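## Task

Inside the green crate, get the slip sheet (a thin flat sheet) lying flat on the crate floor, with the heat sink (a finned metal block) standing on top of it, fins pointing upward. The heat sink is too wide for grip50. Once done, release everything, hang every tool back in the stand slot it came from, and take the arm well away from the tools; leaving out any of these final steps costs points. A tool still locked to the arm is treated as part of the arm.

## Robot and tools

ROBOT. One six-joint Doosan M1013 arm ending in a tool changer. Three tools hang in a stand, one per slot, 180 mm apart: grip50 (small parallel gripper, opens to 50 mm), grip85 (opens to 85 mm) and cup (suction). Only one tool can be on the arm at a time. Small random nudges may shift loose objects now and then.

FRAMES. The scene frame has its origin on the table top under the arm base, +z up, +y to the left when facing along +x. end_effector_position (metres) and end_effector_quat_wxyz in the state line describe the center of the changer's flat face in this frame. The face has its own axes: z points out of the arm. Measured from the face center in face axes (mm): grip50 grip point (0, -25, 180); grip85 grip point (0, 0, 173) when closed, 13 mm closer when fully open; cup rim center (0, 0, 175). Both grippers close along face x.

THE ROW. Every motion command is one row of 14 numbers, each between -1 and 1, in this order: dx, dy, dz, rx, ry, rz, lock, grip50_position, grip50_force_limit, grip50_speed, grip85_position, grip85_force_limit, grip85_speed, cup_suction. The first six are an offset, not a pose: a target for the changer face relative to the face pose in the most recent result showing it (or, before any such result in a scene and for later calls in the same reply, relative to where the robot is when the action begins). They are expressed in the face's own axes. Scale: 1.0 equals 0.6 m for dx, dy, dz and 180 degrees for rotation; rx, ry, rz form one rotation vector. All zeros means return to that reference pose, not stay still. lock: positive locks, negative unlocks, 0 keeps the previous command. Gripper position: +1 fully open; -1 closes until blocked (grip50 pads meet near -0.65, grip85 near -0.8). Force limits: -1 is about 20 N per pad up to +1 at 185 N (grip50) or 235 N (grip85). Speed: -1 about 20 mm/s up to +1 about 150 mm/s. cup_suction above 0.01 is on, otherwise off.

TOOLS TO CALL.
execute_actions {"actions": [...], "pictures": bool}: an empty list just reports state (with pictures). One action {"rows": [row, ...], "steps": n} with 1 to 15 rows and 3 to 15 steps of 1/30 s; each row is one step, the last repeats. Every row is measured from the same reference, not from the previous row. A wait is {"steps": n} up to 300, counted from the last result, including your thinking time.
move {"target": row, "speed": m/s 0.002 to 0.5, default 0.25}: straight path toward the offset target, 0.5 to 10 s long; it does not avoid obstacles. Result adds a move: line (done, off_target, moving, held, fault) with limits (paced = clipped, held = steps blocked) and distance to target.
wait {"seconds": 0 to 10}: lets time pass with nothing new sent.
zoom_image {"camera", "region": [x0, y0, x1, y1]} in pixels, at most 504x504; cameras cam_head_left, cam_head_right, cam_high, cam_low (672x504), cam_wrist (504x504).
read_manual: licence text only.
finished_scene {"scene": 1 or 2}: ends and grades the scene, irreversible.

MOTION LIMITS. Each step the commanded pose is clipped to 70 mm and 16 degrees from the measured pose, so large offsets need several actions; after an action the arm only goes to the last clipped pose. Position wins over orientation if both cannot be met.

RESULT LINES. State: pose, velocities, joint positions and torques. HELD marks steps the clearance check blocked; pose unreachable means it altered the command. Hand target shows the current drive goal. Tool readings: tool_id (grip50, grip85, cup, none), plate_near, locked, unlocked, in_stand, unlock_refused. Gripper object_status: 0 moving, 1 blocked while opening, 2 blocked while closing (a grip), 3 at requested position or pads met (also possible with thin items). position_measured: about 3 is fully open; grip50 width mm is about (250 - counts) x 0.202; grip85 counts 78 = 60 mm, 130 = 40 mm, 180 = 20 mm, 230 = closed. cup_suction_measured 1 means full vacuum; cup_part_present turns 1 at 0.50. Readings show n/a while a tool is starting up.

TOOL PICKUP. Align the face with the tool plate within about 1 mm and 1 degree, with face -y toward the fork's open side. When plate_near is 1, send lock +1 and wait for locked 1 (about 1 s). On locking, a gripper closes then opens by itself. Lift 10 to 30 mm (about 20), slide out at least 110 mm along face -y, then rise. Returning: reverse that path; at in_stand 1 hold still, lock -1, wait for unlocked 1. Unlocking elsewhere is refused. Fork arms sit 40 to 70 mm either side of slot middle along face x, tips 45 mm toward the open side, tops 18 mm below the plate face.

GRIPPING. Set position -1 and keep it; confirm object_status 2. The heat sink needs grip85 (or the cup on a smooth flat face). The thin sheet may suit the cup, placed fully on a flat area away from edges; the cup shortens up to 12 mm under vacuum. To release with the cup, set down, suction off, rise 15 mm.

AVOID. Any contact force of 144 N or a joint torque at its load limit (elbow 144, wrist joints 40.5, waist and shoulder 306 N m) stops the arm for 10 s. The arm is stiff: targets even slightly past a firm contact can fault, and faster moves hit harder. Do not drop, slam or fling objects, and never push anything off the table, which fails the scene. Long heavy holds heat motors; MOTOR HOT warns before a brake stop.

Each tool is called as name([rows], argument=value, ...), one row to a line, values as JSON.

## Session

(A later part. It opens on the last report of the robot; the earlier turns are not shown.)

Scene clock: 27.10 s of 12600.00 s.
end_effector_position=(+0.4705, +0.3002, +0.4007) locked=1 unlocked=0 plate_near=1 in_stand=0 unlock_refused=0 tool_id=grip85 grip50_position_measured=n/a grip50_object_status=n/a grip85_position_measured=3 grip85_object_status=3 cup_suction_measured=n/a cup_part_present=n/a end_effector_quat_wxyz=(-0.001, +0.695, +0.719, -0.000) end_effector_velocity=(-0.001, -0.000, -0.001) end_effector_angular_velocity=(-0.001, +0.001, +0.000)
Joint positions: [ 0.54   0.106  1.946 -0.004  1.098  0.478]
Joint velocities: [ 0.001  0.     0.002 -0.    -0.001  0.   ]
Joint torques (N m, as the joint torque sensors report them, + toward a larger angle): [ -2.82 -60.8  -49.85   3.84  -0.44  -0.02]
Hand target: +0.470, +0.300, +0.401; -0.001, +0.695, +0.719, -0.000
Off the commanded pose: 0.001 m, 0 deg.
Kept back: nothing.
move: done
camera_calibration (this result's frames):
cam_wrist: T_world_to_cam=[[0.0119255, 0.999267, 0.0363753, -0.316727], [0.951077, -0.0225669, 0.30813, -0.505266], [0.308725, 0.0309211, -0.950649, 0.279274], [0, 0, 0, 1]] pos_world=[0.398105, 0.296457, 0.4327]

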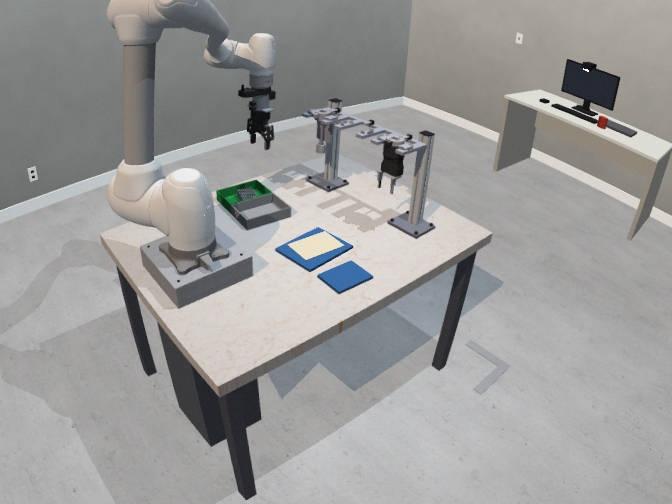

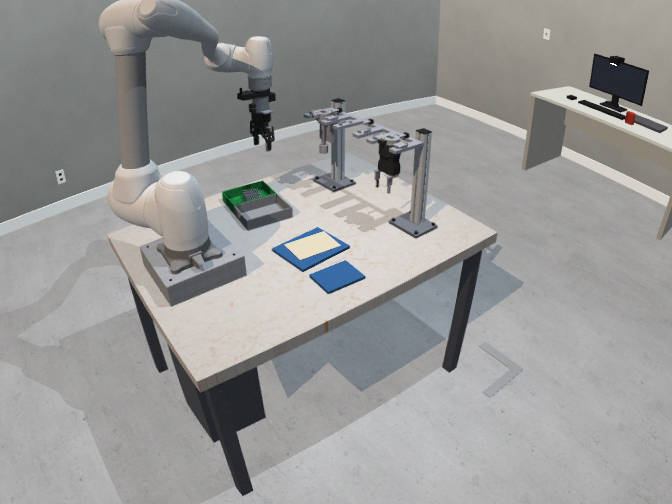

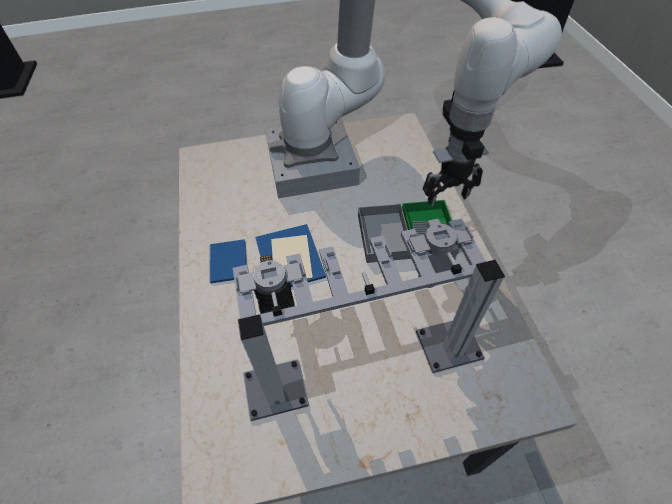

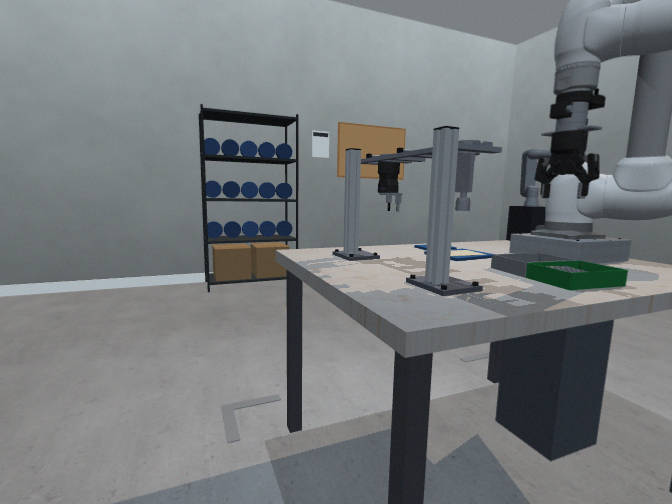

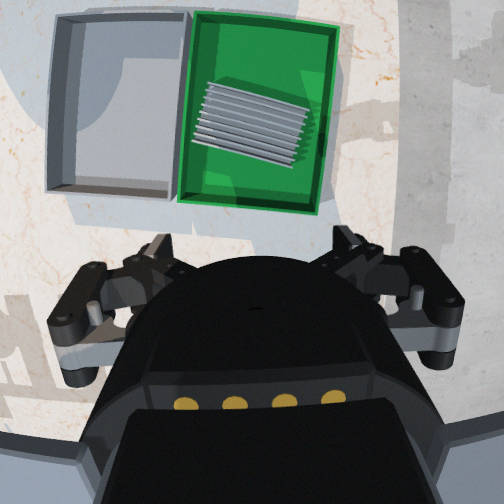

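move(target=[0.0138,-0.112,0.2,0,0,-0.4,1,0,0,0,1,0,0,0], speed=0.4)

zoom_image(camera="cam_wrist", region=[70, 60, 430, 300])

Scene clock: 29.63 s of 12600.00 s.
end_effector_position=(+0.4027, +0.3064, +0.2808) locked=1 unlocked=0 plate_near=1 in_stand=0 unlock_refused=0 tool_id=grip85 grip50_position_measured=n/a grip50_object_status=n/a grip85_position_measured=3 grip85_object_status=3 cup_suction_measured=n/a cup_part_present=n/a end_effector_quat_wxyz=(-0.001, +0.140, +0.990, +0.000) end_effector_velocity=(-0.000, -0.000, -0.000) end_effector_angular_velocity=(-0.001, +0.001, +0.001)
Joint positions: [ 0.615  0.151  2.154 -0.003  0.845 -0.703]
Joint velocities: [-0.     0.    -0.     0.     0.001 -0.001]
Joint torques (N m, as the joint torque sensors report them, + toward a larger angle): [ -1.19 -58.09 -41.58   3.08  -0.63  -0.4 ]
Hand target: +0.403, +0.306, +0.281; -0.001, +0.140, +0.990, +0.000
Off the commanded pose: 0.000 m, 0 deg.
Kept back: nothing.
move: done
camera_calibration (this result's frames):
cam_wrist: T_world_to_cam=[[-0.9467, 0.31994, 0.0373863, 0.276115], [0.31537, 0.896974, 0.309804, -0.429907], [0.0655843, 0.305082, -0.950065, 0.199844], [0, 0, 0, 1]] pos_world=[0.383871, 0.236306, 0.312729]

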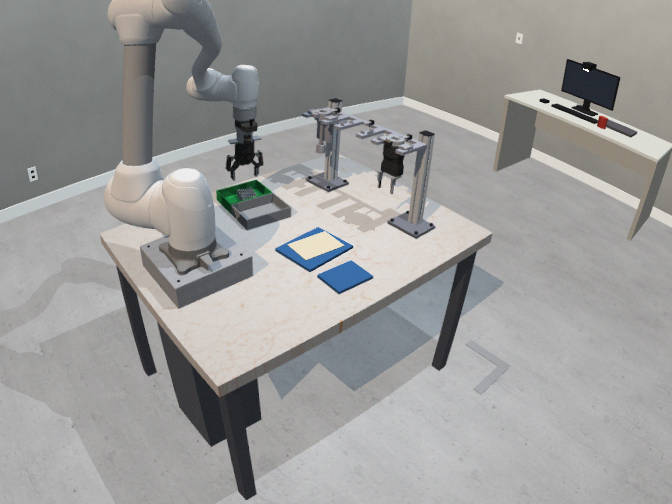

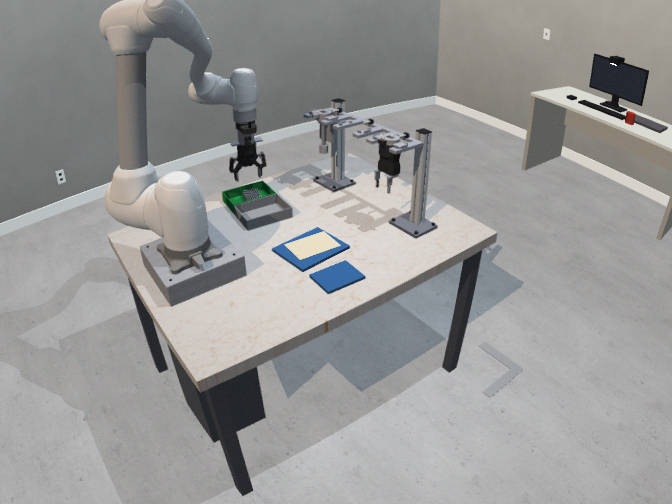

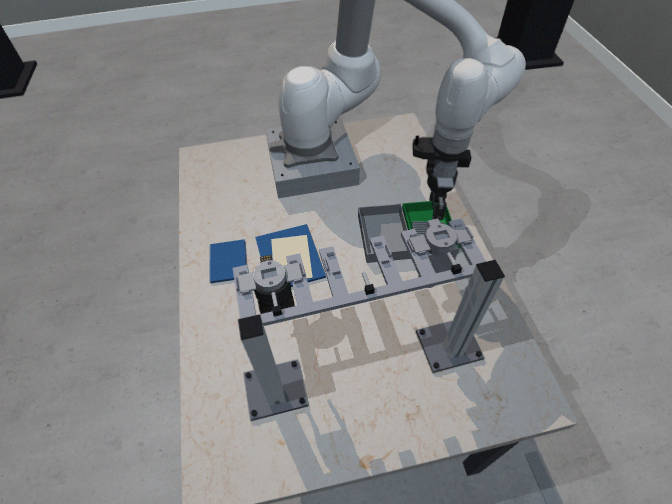

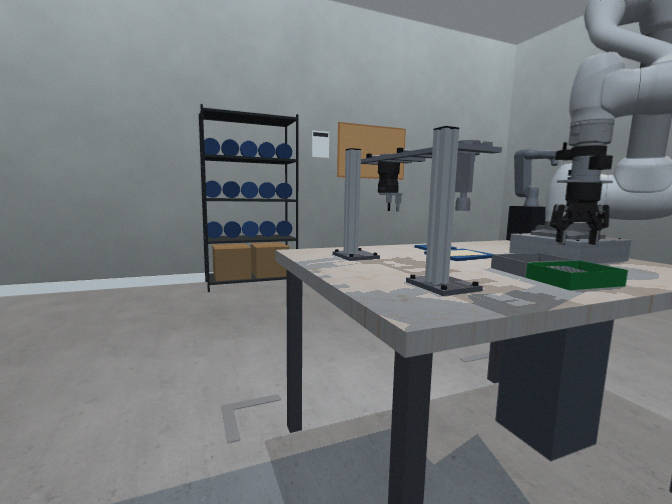

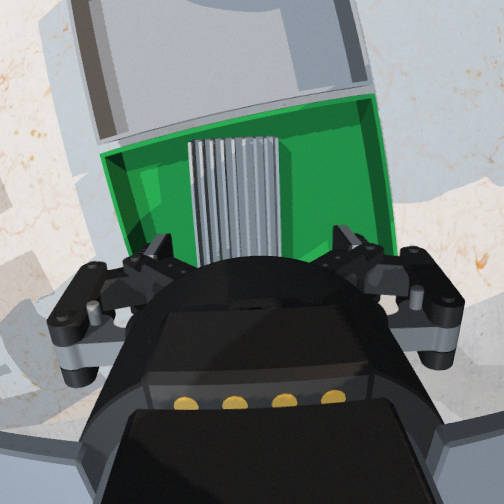

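Region (70, 60, 430, 300) of cam_wrist's 504x504 image, scaled by 1.400, with more detail than that image has.

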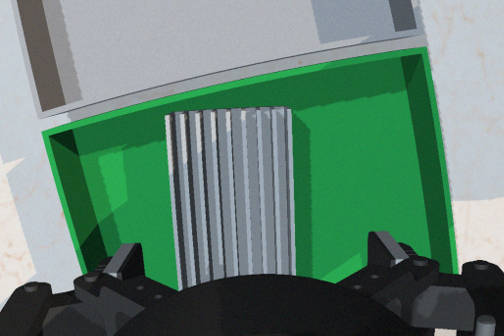

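move(target=[-0.015,-0.004,0.105,0,0,0,1,0,0,0,1,0,0,0], speed=0.15)

zoom_image(camera="cam_wrist", region=[70, 60, 430, 300])

zoom_image(camera="cam_low", region=[500, 180, 660, 300])

Scene clock: 30.77 s of 12600.00 s.
end_effector_position=(+0.4105, +0.3016, +0.2178) locked=1 unlocked=0 plate_near=1 in_stand=0 unlock_refused=0 tool_id=grip85 grip50_position_measured=n/a grip50_object_status=n/a grip85_position_measured=3 grip85_object_status=3 cup_suction_measured=n/a cup_part_present=n/a end_effector_quat_wxyz=(-0.001, +0.140, +0.990, +0.000) end_effector_velocity=(+0.000, +0.000, -0.000) end_effector_angular_velocity=(+0.000, -0.001, +0.000)
Joint positions: [ 0.598  0.243  2.195 -0.004  0.711 -0.719]
Joint velocities: [-0.     0.001 -0.    -0.    -0.001 -0.   ]
Joint torques (N m, as the joint torque sensors report them, + toward a larger angle): [ -1.52 -63.8  -36.81   2.44  -0.44  -0.26]
Hand target: +0.411, +0.302, +0.218; -0.001, +0.140, +0.990, +0.000
Off the commanded pose: 0.000 m, 0 deg.
Kept back: nothing.
move: done
camera_calibration (this result's frames):
cam_wrist: T_world_to_cam=[[-0.946734, 0.319847, 0.0373027, 0.287472], [0.315255, 0.897009, 0.309822, -0.408509], [0.065635, 0.305079, -0.950063, 0.140856], [0, 0, 0, 1]] pos_world=[0.3917, 0.231517, 0.249664]

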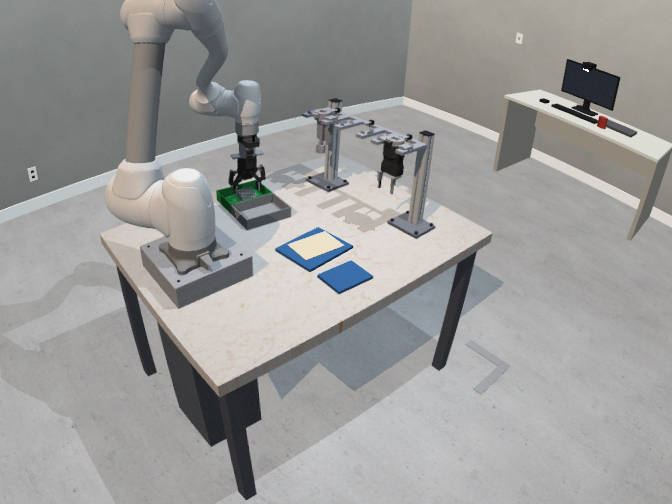

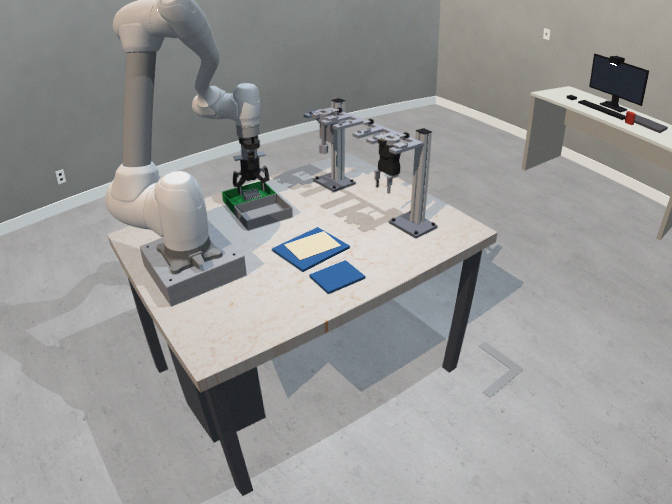

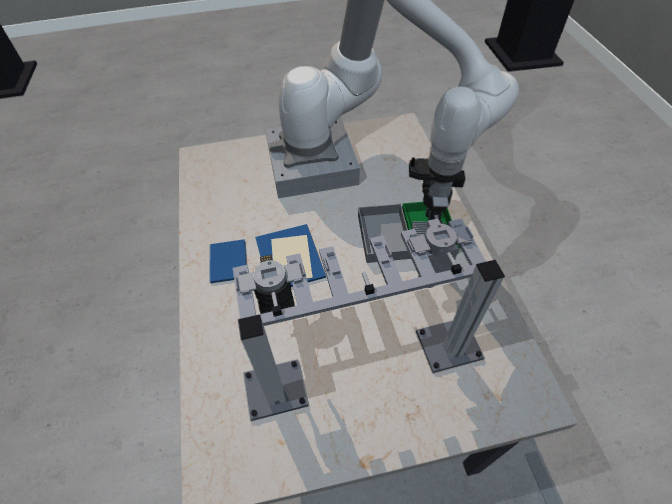

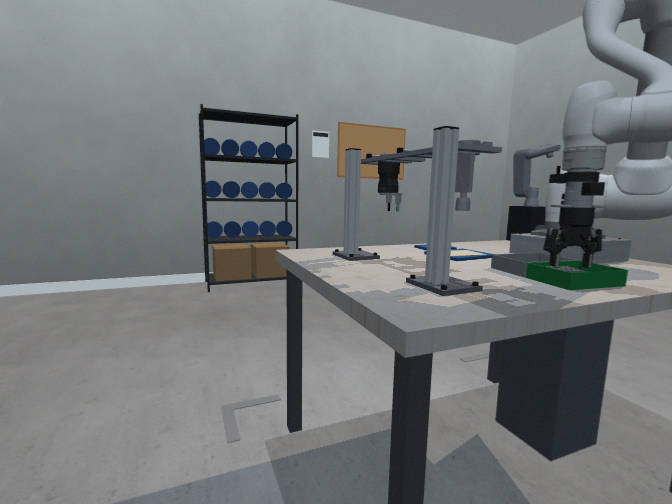

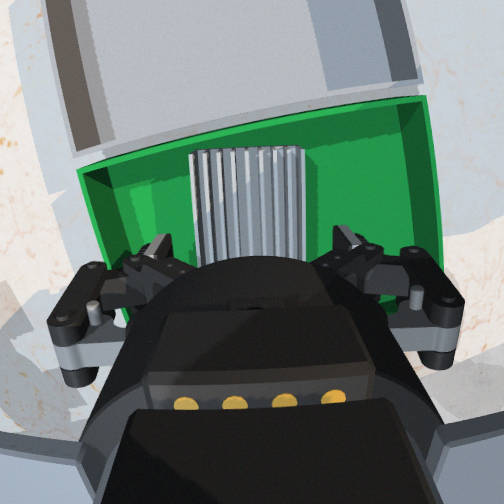

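Region (70, 60, 430, 300) of cam_wrist's 504x504 image, scaled by 1.400, with more detail than that image has.

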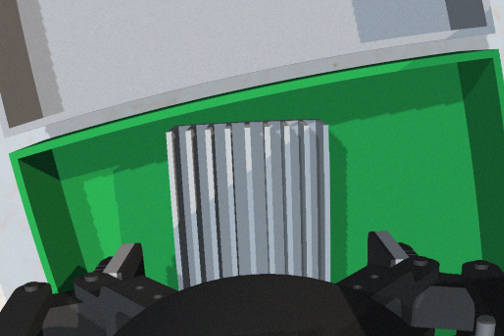

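Region (500, 180, 660, 300) of cam_low's 672x504 image, scaled by 3.150, with more detail than that image has; it fills the top 378 rows of this view, and the rest is white.

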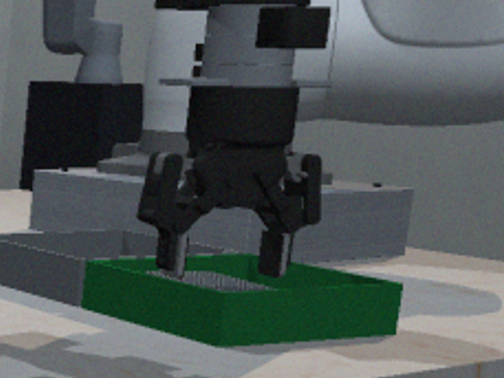

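move(target=[-0.0017,-0.003,0.041,0,0,0,1,0,0,0,1,0,0,0], speed=0.05)

move(target=[0,0,0,0,0,0,1,0,0,0,-1,-0.4,-0.5,0])

Scene clock: 31.77 s of 12600.00 s.
end_effector_position=(+0.4109, +0.2996, +0.1932) locked=1 unlocked=0 plate_near=1 in_stand=0 unlock_refused=0 tool_id=grip85 grip50_position_measured=n/a grip50_object_status=n/a grip85_position_measured=3 grip85_object_status=3 cup_suction_measured=n/a cup_part_present=n/a end_effector_quat_wxyz=(-0.001, +0.140, +0.990, +0.000) end_effector_velocity=(-0.000, -0.000, -0.000) end_effector_angular_velocity=(-0.000, -0.000, +0.000)
Joint positions: [ 0.594  0.28   2.211 -0.005  0.658 -0.723]
Joint velocities: [-0.     0.     0.    -0.001 -0.001  0.   ]
Joint torques (N m, as the joint torque sensors report them, + toward a larger angle): [ -0.75 -64.02 -34.02   2.69  -0.6   -0.25]
Hand target: +0.411, +0.300, +0.193; -0.001, +0.140, +0.990, +0.000
Off the commanded pose: 0.000 m, 0 deg.
Kept back: nothing.
move: done
camera_calibration (this result's frames):
cam_wrist: T_world_to_cam=[[-0.946745, 0.319819, 0.0372752, 0.289449], [0.315218, 0.897013, 0.309845, -0.399211], [0.0656581, 0.305094, -0.950056, 0.118041], [0, 0, 0, 1]] pos_world=[0.392123, 0.229513, 0.22505]

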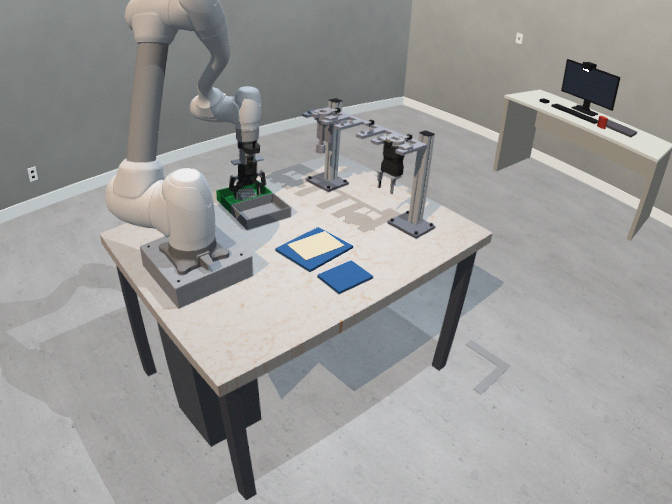

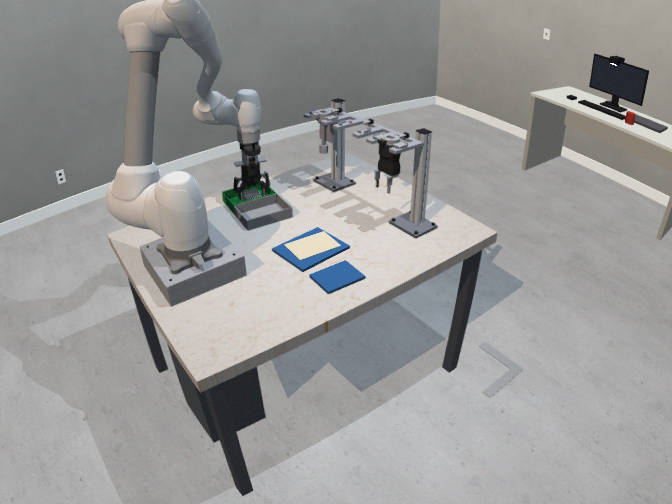

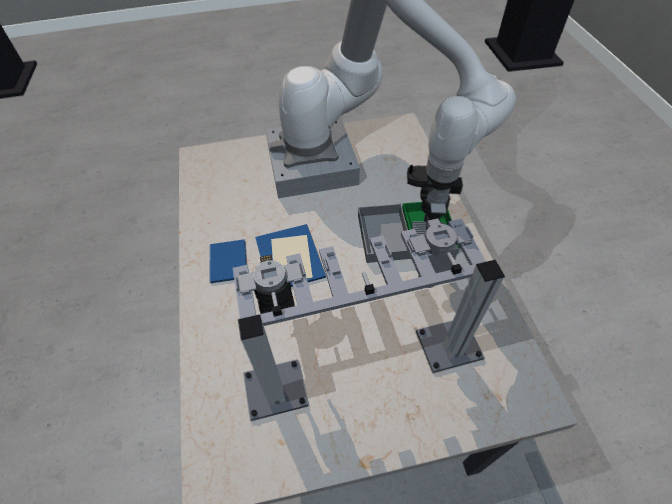

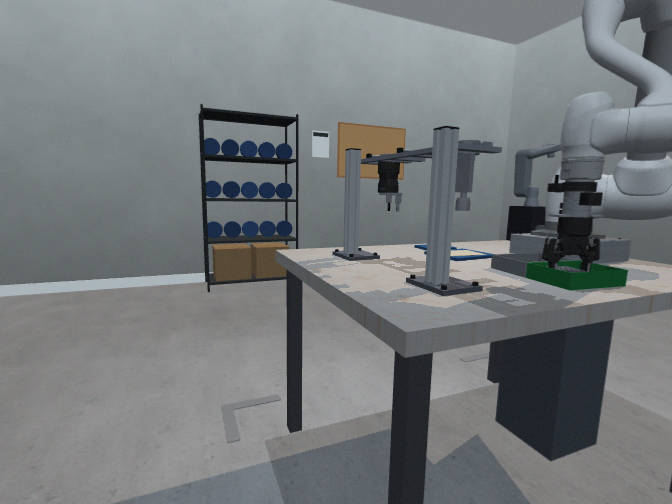

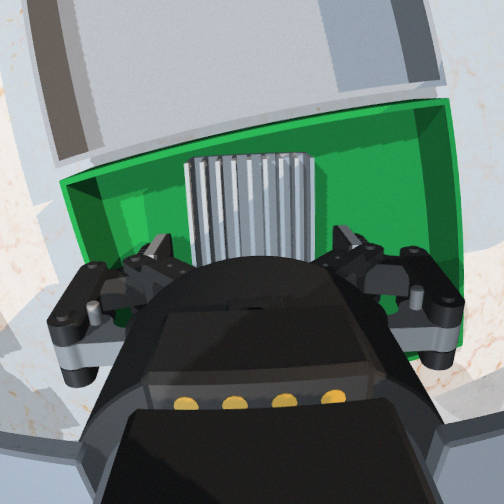

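Scene clock: 32.63 s of 12600.00 s.
end_effector_position=(+0.4109, +0.2996, +0.1932) locked=1 unlocked=0 plate_near=1 in_stand=0 unlock_refused=0 tool_id=grip85 grip50_position_measured=n/a grip50_object_status=n/a grip85_position_measured=80 grip85_object_status=2 cup_suction_measured=n/a cup_part_present=n/a end_effector_quat_wxyz=(-0.001, +0.140, +0.990, +0.000) end_effector_velocity=(+0.001, +0.000, +0.000) end_effector_angular_velocity=(+0.000, -0.001, +0.001)
Joint positions: [ 0.594  0.28   2.211 -0.005  0.658 -0.723]
Joint velocities: [ 0.     0.    -0.001 -0.001  0.    -0.   ]
Joint torques (N m, as the joint torque sensors report them, + toward a larger angle): [ -3.94 -50.31 -25.18   2.65  -1.77  -0.13]
Hand target: +0.411, +0.300, +0.193; -0.001, +0.140, +0.990, +0.000
Off the commanded pose: 0.000 m, 0 deg.
Kept back: nothing.
move: done
camera_calibration (this result's frames):
cam_wrist: T_world_to_cam=[[-0.946746, 0.319816, 0.0372741, 0.28945], [0.315215, 0.897014, 0.309847, -0.399209], [0.0656586, 0.305095, -0.950056, 0.11804], [0, 0, 0, 1]] pos_world=[0.392122, 0.229512, 0.225049]

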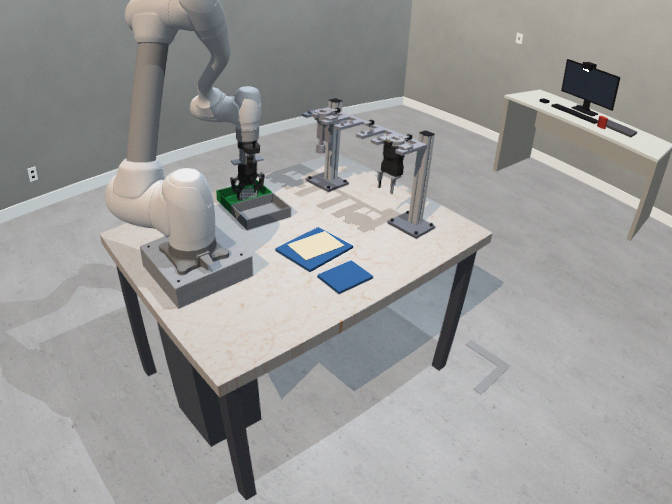

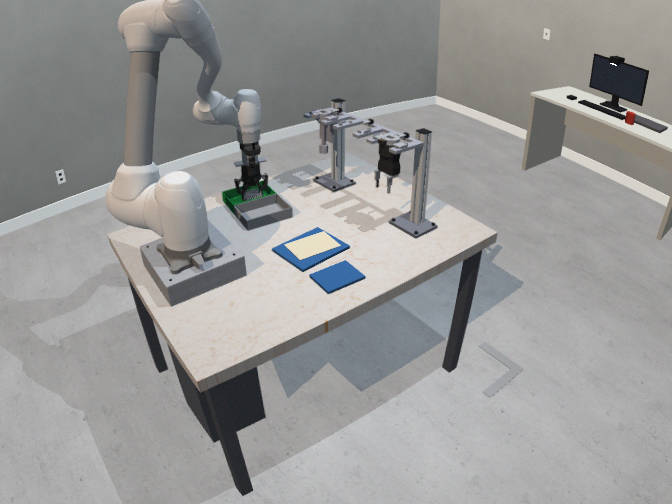

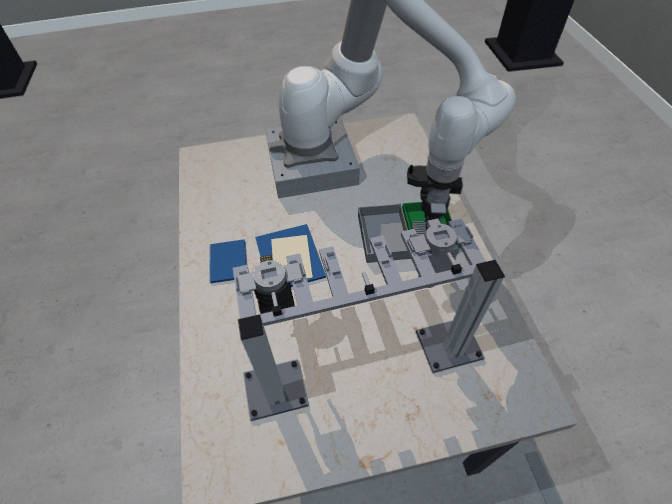

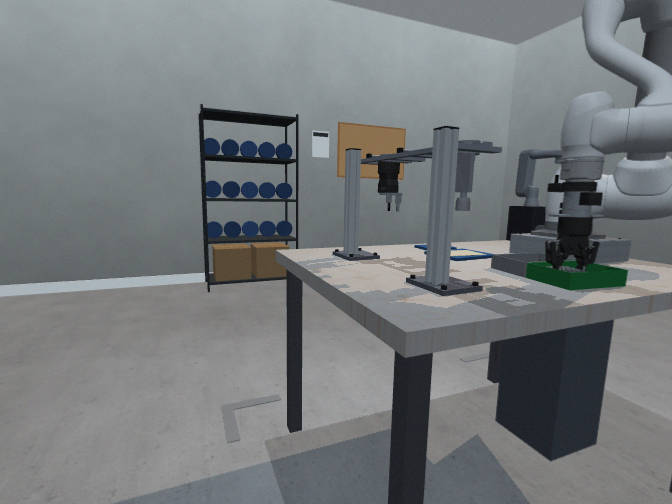

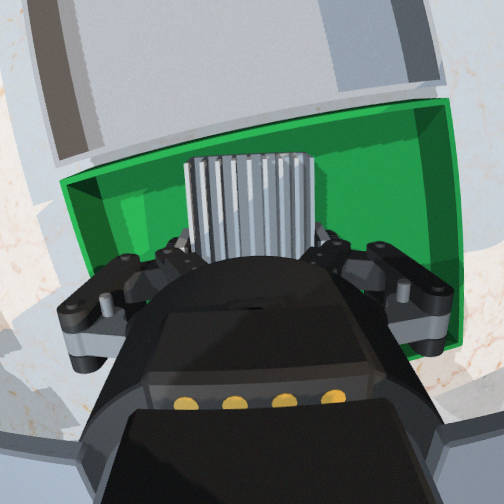

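move(target=[0,0,-0.11,0,0,0,1,0,0,0,-1,-0.4,-0.5,0], speed=0.12)

move(target=[-0.315,-0.3775,0,0,0,0.4,1,0,0,0,-1,-0.4,-0.5,0], speed=0.3)

Scene clock: 33.77 s of 12600.00 s.
end_effector_position=(+0.4111, +0.2996, +0.2592) locked=1 unlocked=0 plate_near=1 in_stand=0 unlock_refused=0 tool_id=grip85 grip50_position_measured=n/a grip50_object_status=n/a grip85_position_measured=80 grip85_object_status=2 cup_suction_measured=n/a cup_part_present=n/a end_effector_quat_wxyz=(-0.001, +0.140, +0.990, +0.000) end_effector_velocity=(+0.001, +0.000, +0.001) end_effector_angular_velocity=(+0.001, -0.001, -0.001)
Joint positions: [ 0.595  0.183  2.167 -0.004  0.8   -0.723]
Joint velocities: [-0.    -0.001 -0.002  0.001  0.001  0.   ]
Joint torques (N m, as the joint torque sensors report them, + toward a larger angle): [ -3.09 -60.   -40.54   3.03  -0.49   0.03]
Hand target: +0.411, +0.300, +0.259; -0.001, +0.140, +0.990, +0.000
Off the commanded pose: 0.000 m, 0 deg.
Kept back: nothing.
move: done
camera_calibration (this result's frames):
cam_wrist: T_world_to_cam=[[-0.946719, 0.319891, 0.0373239, 0.287111], [0.315307, 0.897007, 0.309775, -0.419704], [0.0656144, 0.305038, -0.950077, 0.180816], [0, 0, 0, 1]] pos_world=[0.392285, 0.229477, 0.291087]

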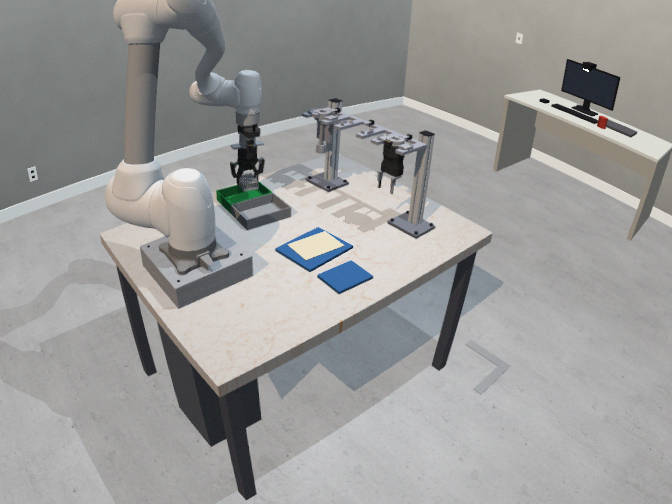

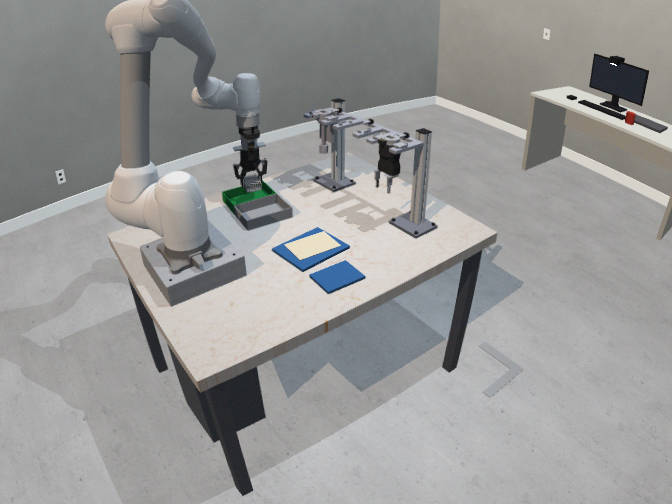

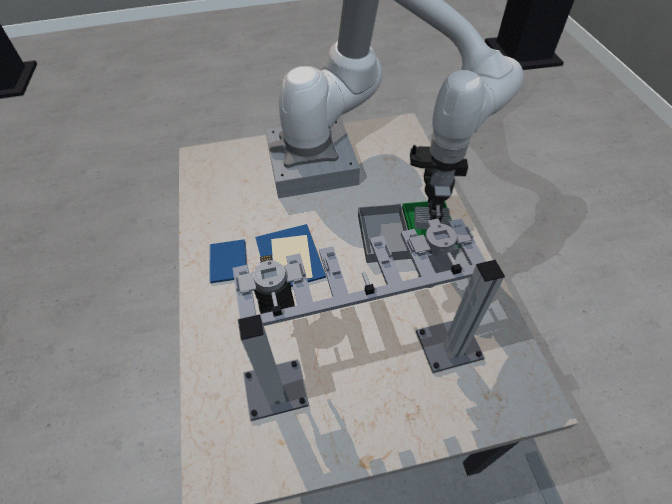

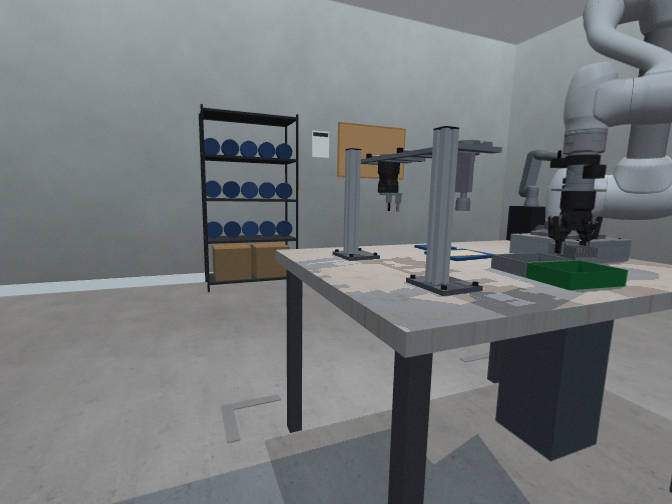

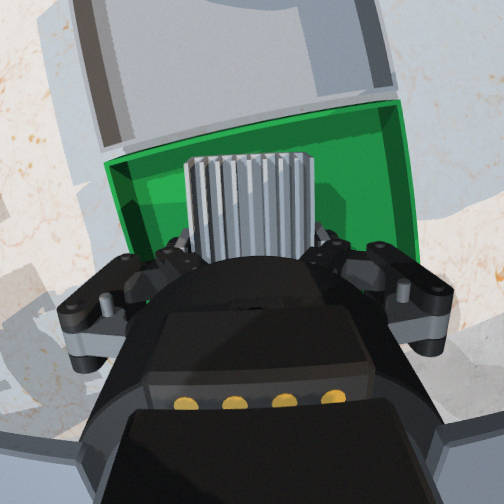

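Scene clock: 36.23 s of 12600.00 s.
end_effector_position=(+0.5300, +0.0290, +0.2588) locked=1 unlocked=0 plate_near=1 in_stand=0 unlock_refused=0 tool_id=grip85 grip50_position_measured=n/a grip50_object_status=n/a grip85_position_measured=80 grip85_object_status=2 cup_suction_measured=n/a cup_part_present=n/a end_effector_quat_wxyz=(-0.000, +0.695, +0.719, -0.001) end_effector_velocity=(+0.000, -0.000, +0.000) end_effector_angular_velocity=(+0.001, -0.001, -0.001)
Joint positions: [ 0.025  0.21   2.128 -0.011  0.808 -0.031]
Joint velocities: [-0.     0.    -0.     0.001 -0.001  0.   ]
Joint torques (N m, as the joint torque sensors report them, + toward a larger angle): [ -2.6  -65.74 -40.39   2.83  -0.59  -0.07]
Hand target: +0.530, +0.029, +0.259; -0.000, +0.695, +0.719, -0.001
Off the commanded pose: 0.001 m, 0 deg.
Kept back: nothing.
move: done
camera_calibration (this result's frames):
cam_wrist: T_world_to_cam=[[0.0116558, 0.99931, 0.0352746, -0.0408633], [0.951018, -0.021977, 0.308352, -0.524339], [0.308915, 0.0299527, -0.950618, 0.134357], [0, 0, 0, 1]] pos_world=[0.457628, 0.0252873, 0.290845]

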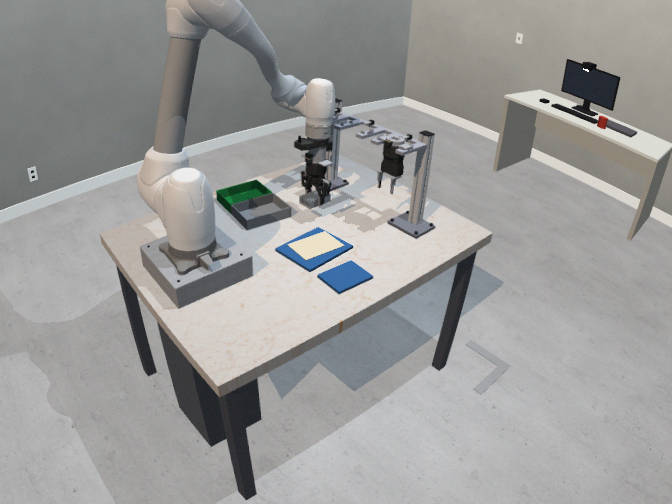

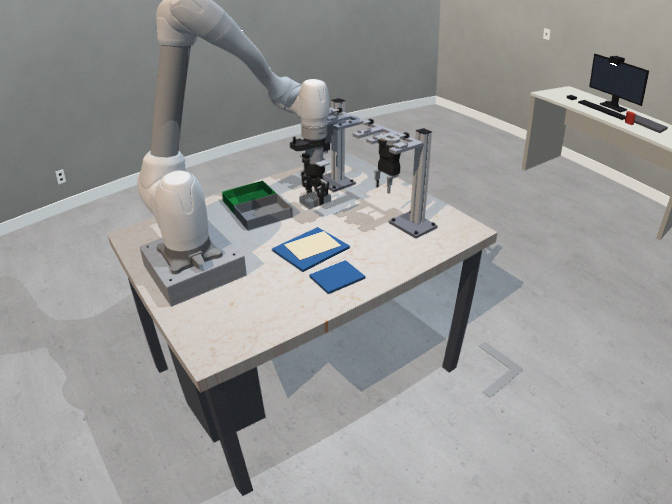

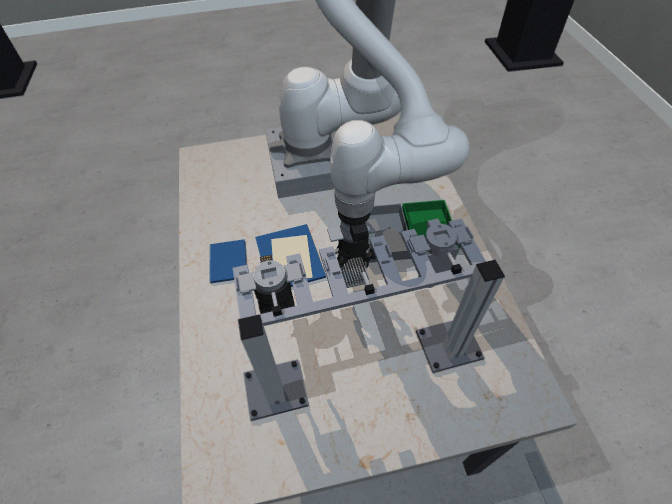

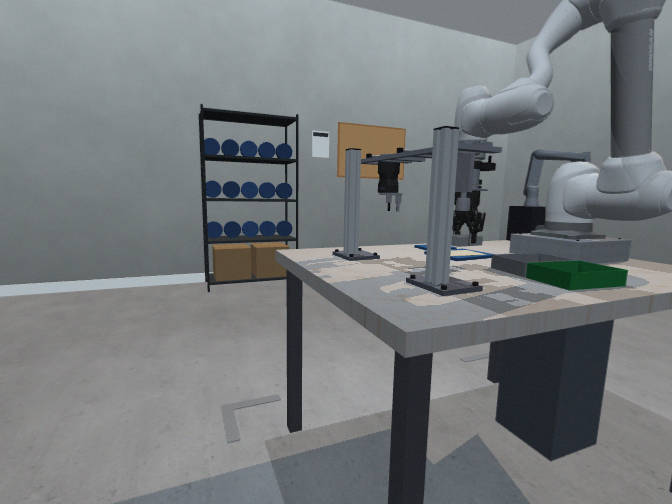

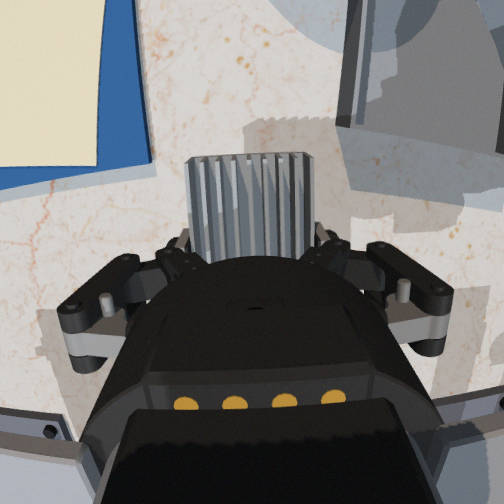

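move(target=[0,0,0.108,0,0,0,1,0,0,0,-1,-0.4,-0.5,0], speed=0.1)

execute_actions([
  {"rows":[[0,0,0.0006,0,0,0,1,0,0,0,-1,-0.4,-0.5,0],[0,0,0.0012,0,0,0,1,0,0,0,-1,-0.4,-0.5,0],[0,0,0.0018,0,0,0,1,0,0,0,-1,-0.4,-0.5,0],[0,0,0.0025,0,0,0,1,0,0,0,-1,-0.4,-0.5,0]],"steps":10},
])

Scene clock: 38.57 s of 12600.00 s.
end_effector_position=(+0.5299, +0.0290, +0.1940) locked=1 unlocked=0 plate_near=1 in_stand=0 unlock_refused=0 tool_id=grip85 grip50_position_measured=n/a grip50_object_status=n/a grip85_position_measured=80 grip85_object_status=2 cup_suction_measured=n/a cup_part_present=n/a end_effector_quat_wxyz=(-0.000, +0.695, +0.719, -0.001) end_effector_velocity=(+0.001, -0.000, +0.000) end_effector_angular_velocity=(+0.000, -0.000, +0.000)
Joint positions: [ 0.024  0.302  2.171 -0.013  0.673 -0.03 ]
Joint velocities: [-0.     0.001 -0.001  0.     0.    -0.   ]
Joint torques (N m, as the joint torque sensors report them, + toward a larger angle): [ -1.74 -68.35 -35.61   2.66  -0.36  -0.17]
Hand target: +0.530, +0.029, +0.194; -0.000, +0.695, +0.719, -0.001
Off the commanded pose: 0.000 m, 0 deg.
Kept back: nothing.
move: done
camera_calibration (this result's frames):
cam_wrist: T_world_to_cam=[[0.0116332, 0.999309, 0.0353069, -0.0385542], [0.950992, -0.0219681, 0.308434, -0.504211], [0.308996, 0.0299886, -0.95059, 0.0727223], [0, 0, 0, 1]] pos_world=[0.457478, 0.0252702, 0.226006]

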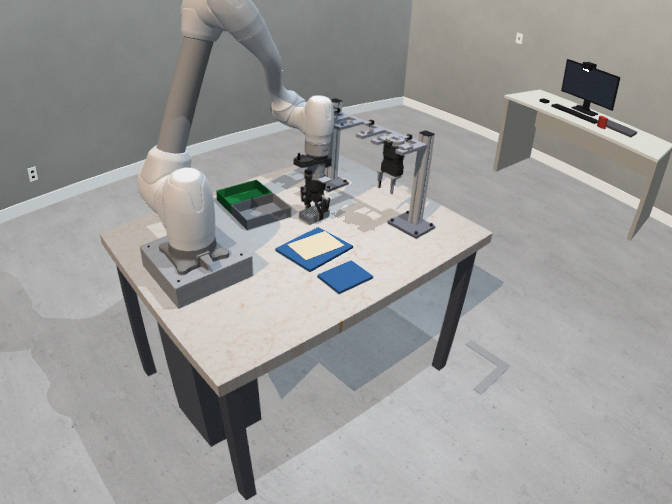

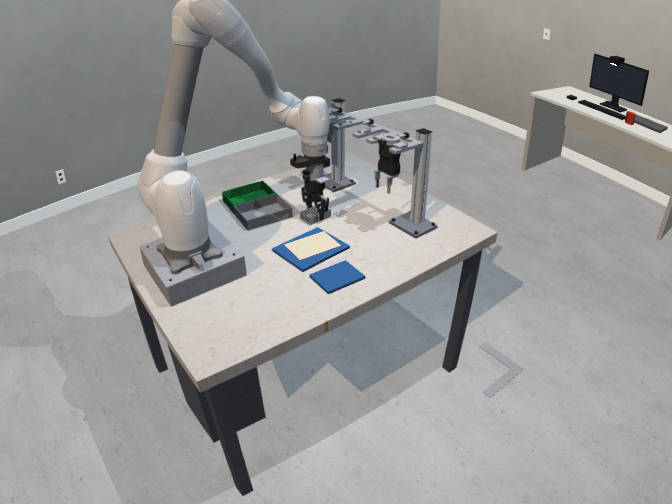

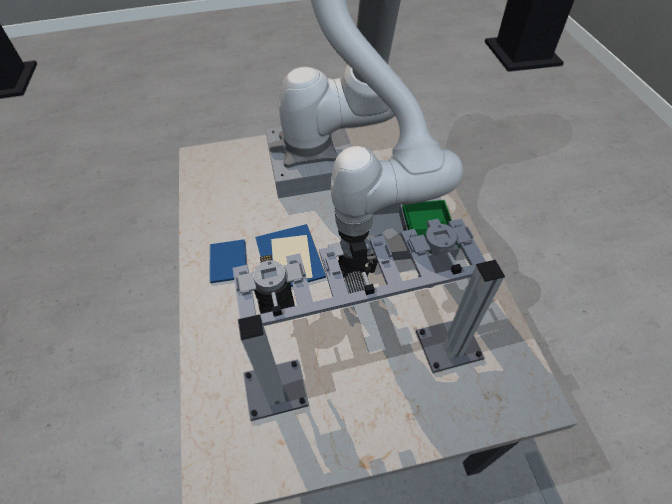

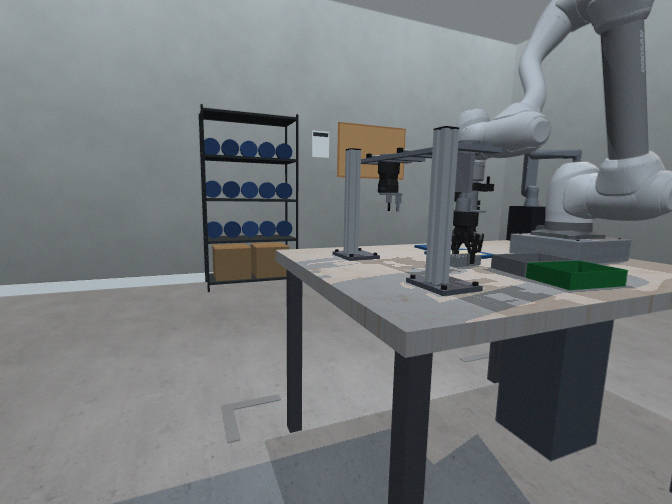

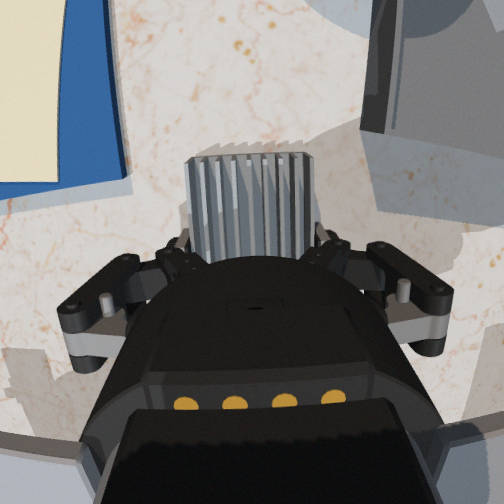

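Scene clock: 38.80 s of 12600.00 s.
end_effector_position=(+0.5299, +0.0290, +0.1925) locked=1 unlocked=0 plate_near=1 in_stand=0 unlock_refused=0 tool_id=grip85 grip50_position_measured=n/a grip50_object_status=n/a grip85_position_measured=80 grip85_object_status=2 cup_suction_measured=n/a cup_part_present=n/a end_effector_quat_wxyz=(-0.000, +0.695, +0.719, -0.001) end_effector_velocity=(-0.000, -0.000, -0.001) end_effector_angular_velocity=(-0.000, -0.000, +0.000)
Joint positions: [ 0.024  0.305  2.172 -0.013  0.67  -0.03 ]
Joint velocities: [-0.     0.001  0.001 -0.    -0.002 -0.   ]
Joint torques (N m, as the joint torque sensors report them, + toward a larger angle): [ -0.07 -73.11 -34.98   2.93  -0.69  -0.06]
Steps of this call (steps 1 to 7: the first 7 steps of this action). Readings (end_effector_position | what the end effector reports):
1: (+0.5299, +0.0290, +0.1939) | locked=1 unlocked=0 plate_near=1 in_stand=0 unlock_refused=0 tool_id=grip85 grip50_position_measured=n/a grip50_object_status=n/a grip85_position_measured=80 grip85_object_status=2 cup_suction_measured=n/a cup_part_present=n/a
2: (+0.5299, +0.0290, +0.1937) | locked=1 unlocked=0 plate_near=1 in_stand=0 unlock_refused=0 tool_id=grip85 grip50_position_measured=n/a grip50_object_status=n/a grip85_position_measured=80 grip85_object_status=2 cup_suction_measured=n/a cup_part_present=n/a
4: (+0.5299, +0.0290, +0.1931) | locked=1 unlocked=0 plate_near=1 in_stand=0 unlock_refused=0 tool_id=grip85 grip50_position_measured=n/a grip50_object_status=n/a grip85_position_measured=80 grip85_object_status=2 cup_suction_measured=n/a cup_part_present=n/a
7: the state above

execute_actions([
  {"rows":[[0,0,0.0006,0,0,0,1,0,0,0,-1,-0.4,-0.5,0],[0,0,0.0012,0,0,0,1,0,0,0,-1,-0.4,-0.5,0],[0,0,0.0018,0,0,0,1,0,0,0,-1,-0.4,-0.5,0]],"steps":10},
])

Scene clock: 39.13 s of 12600.00 s.
end_effector_position=(+0.5299, +0.0290, +0.1914) locked=1 unlocked=0 plate_near=1 in_stand=0 unlock_refused=0 tool_id=grip85 grip50_position_measured=n/a grip50_object_status=n/a grip85_position_measured=80 grip85_object_status=2 cup_suction_measured=n/a cup_part_present=n/a end_effector_quat_wxyz=(-0.000, +0.695, +0.719, -0.001) end_effector_velocity=(-0.000, +0.000, -0.000) end_effector_angular_velocity=(+0.000, -0.000, -0.000)
Joint positions: [ 0.024  0.306  2.172 -0.013  0.668 -0.03 ]
Joint velocities: [-0.    -0.     0.001  0.    -0.001 -0.   ]
Joint torques (N m, as the joint torque sensors report them, + toward a larger angle): [ -1.43 -71.24 -35.16   2.43  -0.41   0.33]
Off your previous action's commanded pose: 0.000 m, 0 deg at its last step (step 3 of this call).
Steps of this call (steps 1 to 3: the last 3 steps of your previous action; steps 4 to 10: the first 7 steps of this action). Readings (end_effector_position | what the end effector reports):
4: (+0.5299, +0.0290, +0.1925) | locked=1 unlocked=0 plate_near=1 in_stand=0 unlock_refused=0 tool_id=grip85 grip50_position_measured=n/a grip50_object_status=n/a grip85_position_measured=80 grip85_object_status=2 cup_suction_measured=n/a cup_part_present=n/a
5: (+0.5299, +0.0290, +0.1922) | locked=1 unlocked=0 plate_near=1 in_stand=0 unlock_refused=0 tool_id=grip85 grip50_position_measured=n/a grip50_object_status=n/a grip85_position_measured=80 grip85_object_status=2 cup_suction_measured=n/a cup_part_present=n/a
7: (+0.5299, +0.0290, +0.1916) | locked=1 unlocked=0 plate_near=1 in_stand=0 unlock_refused=0 tool_id=grip85 grip50_position_measured=n/a grip50_object_status=n/a grip85_position_measured=80 grip85_object_status=2 cup_suction_measured=n/a cup_part_present=n/a
10: the state above


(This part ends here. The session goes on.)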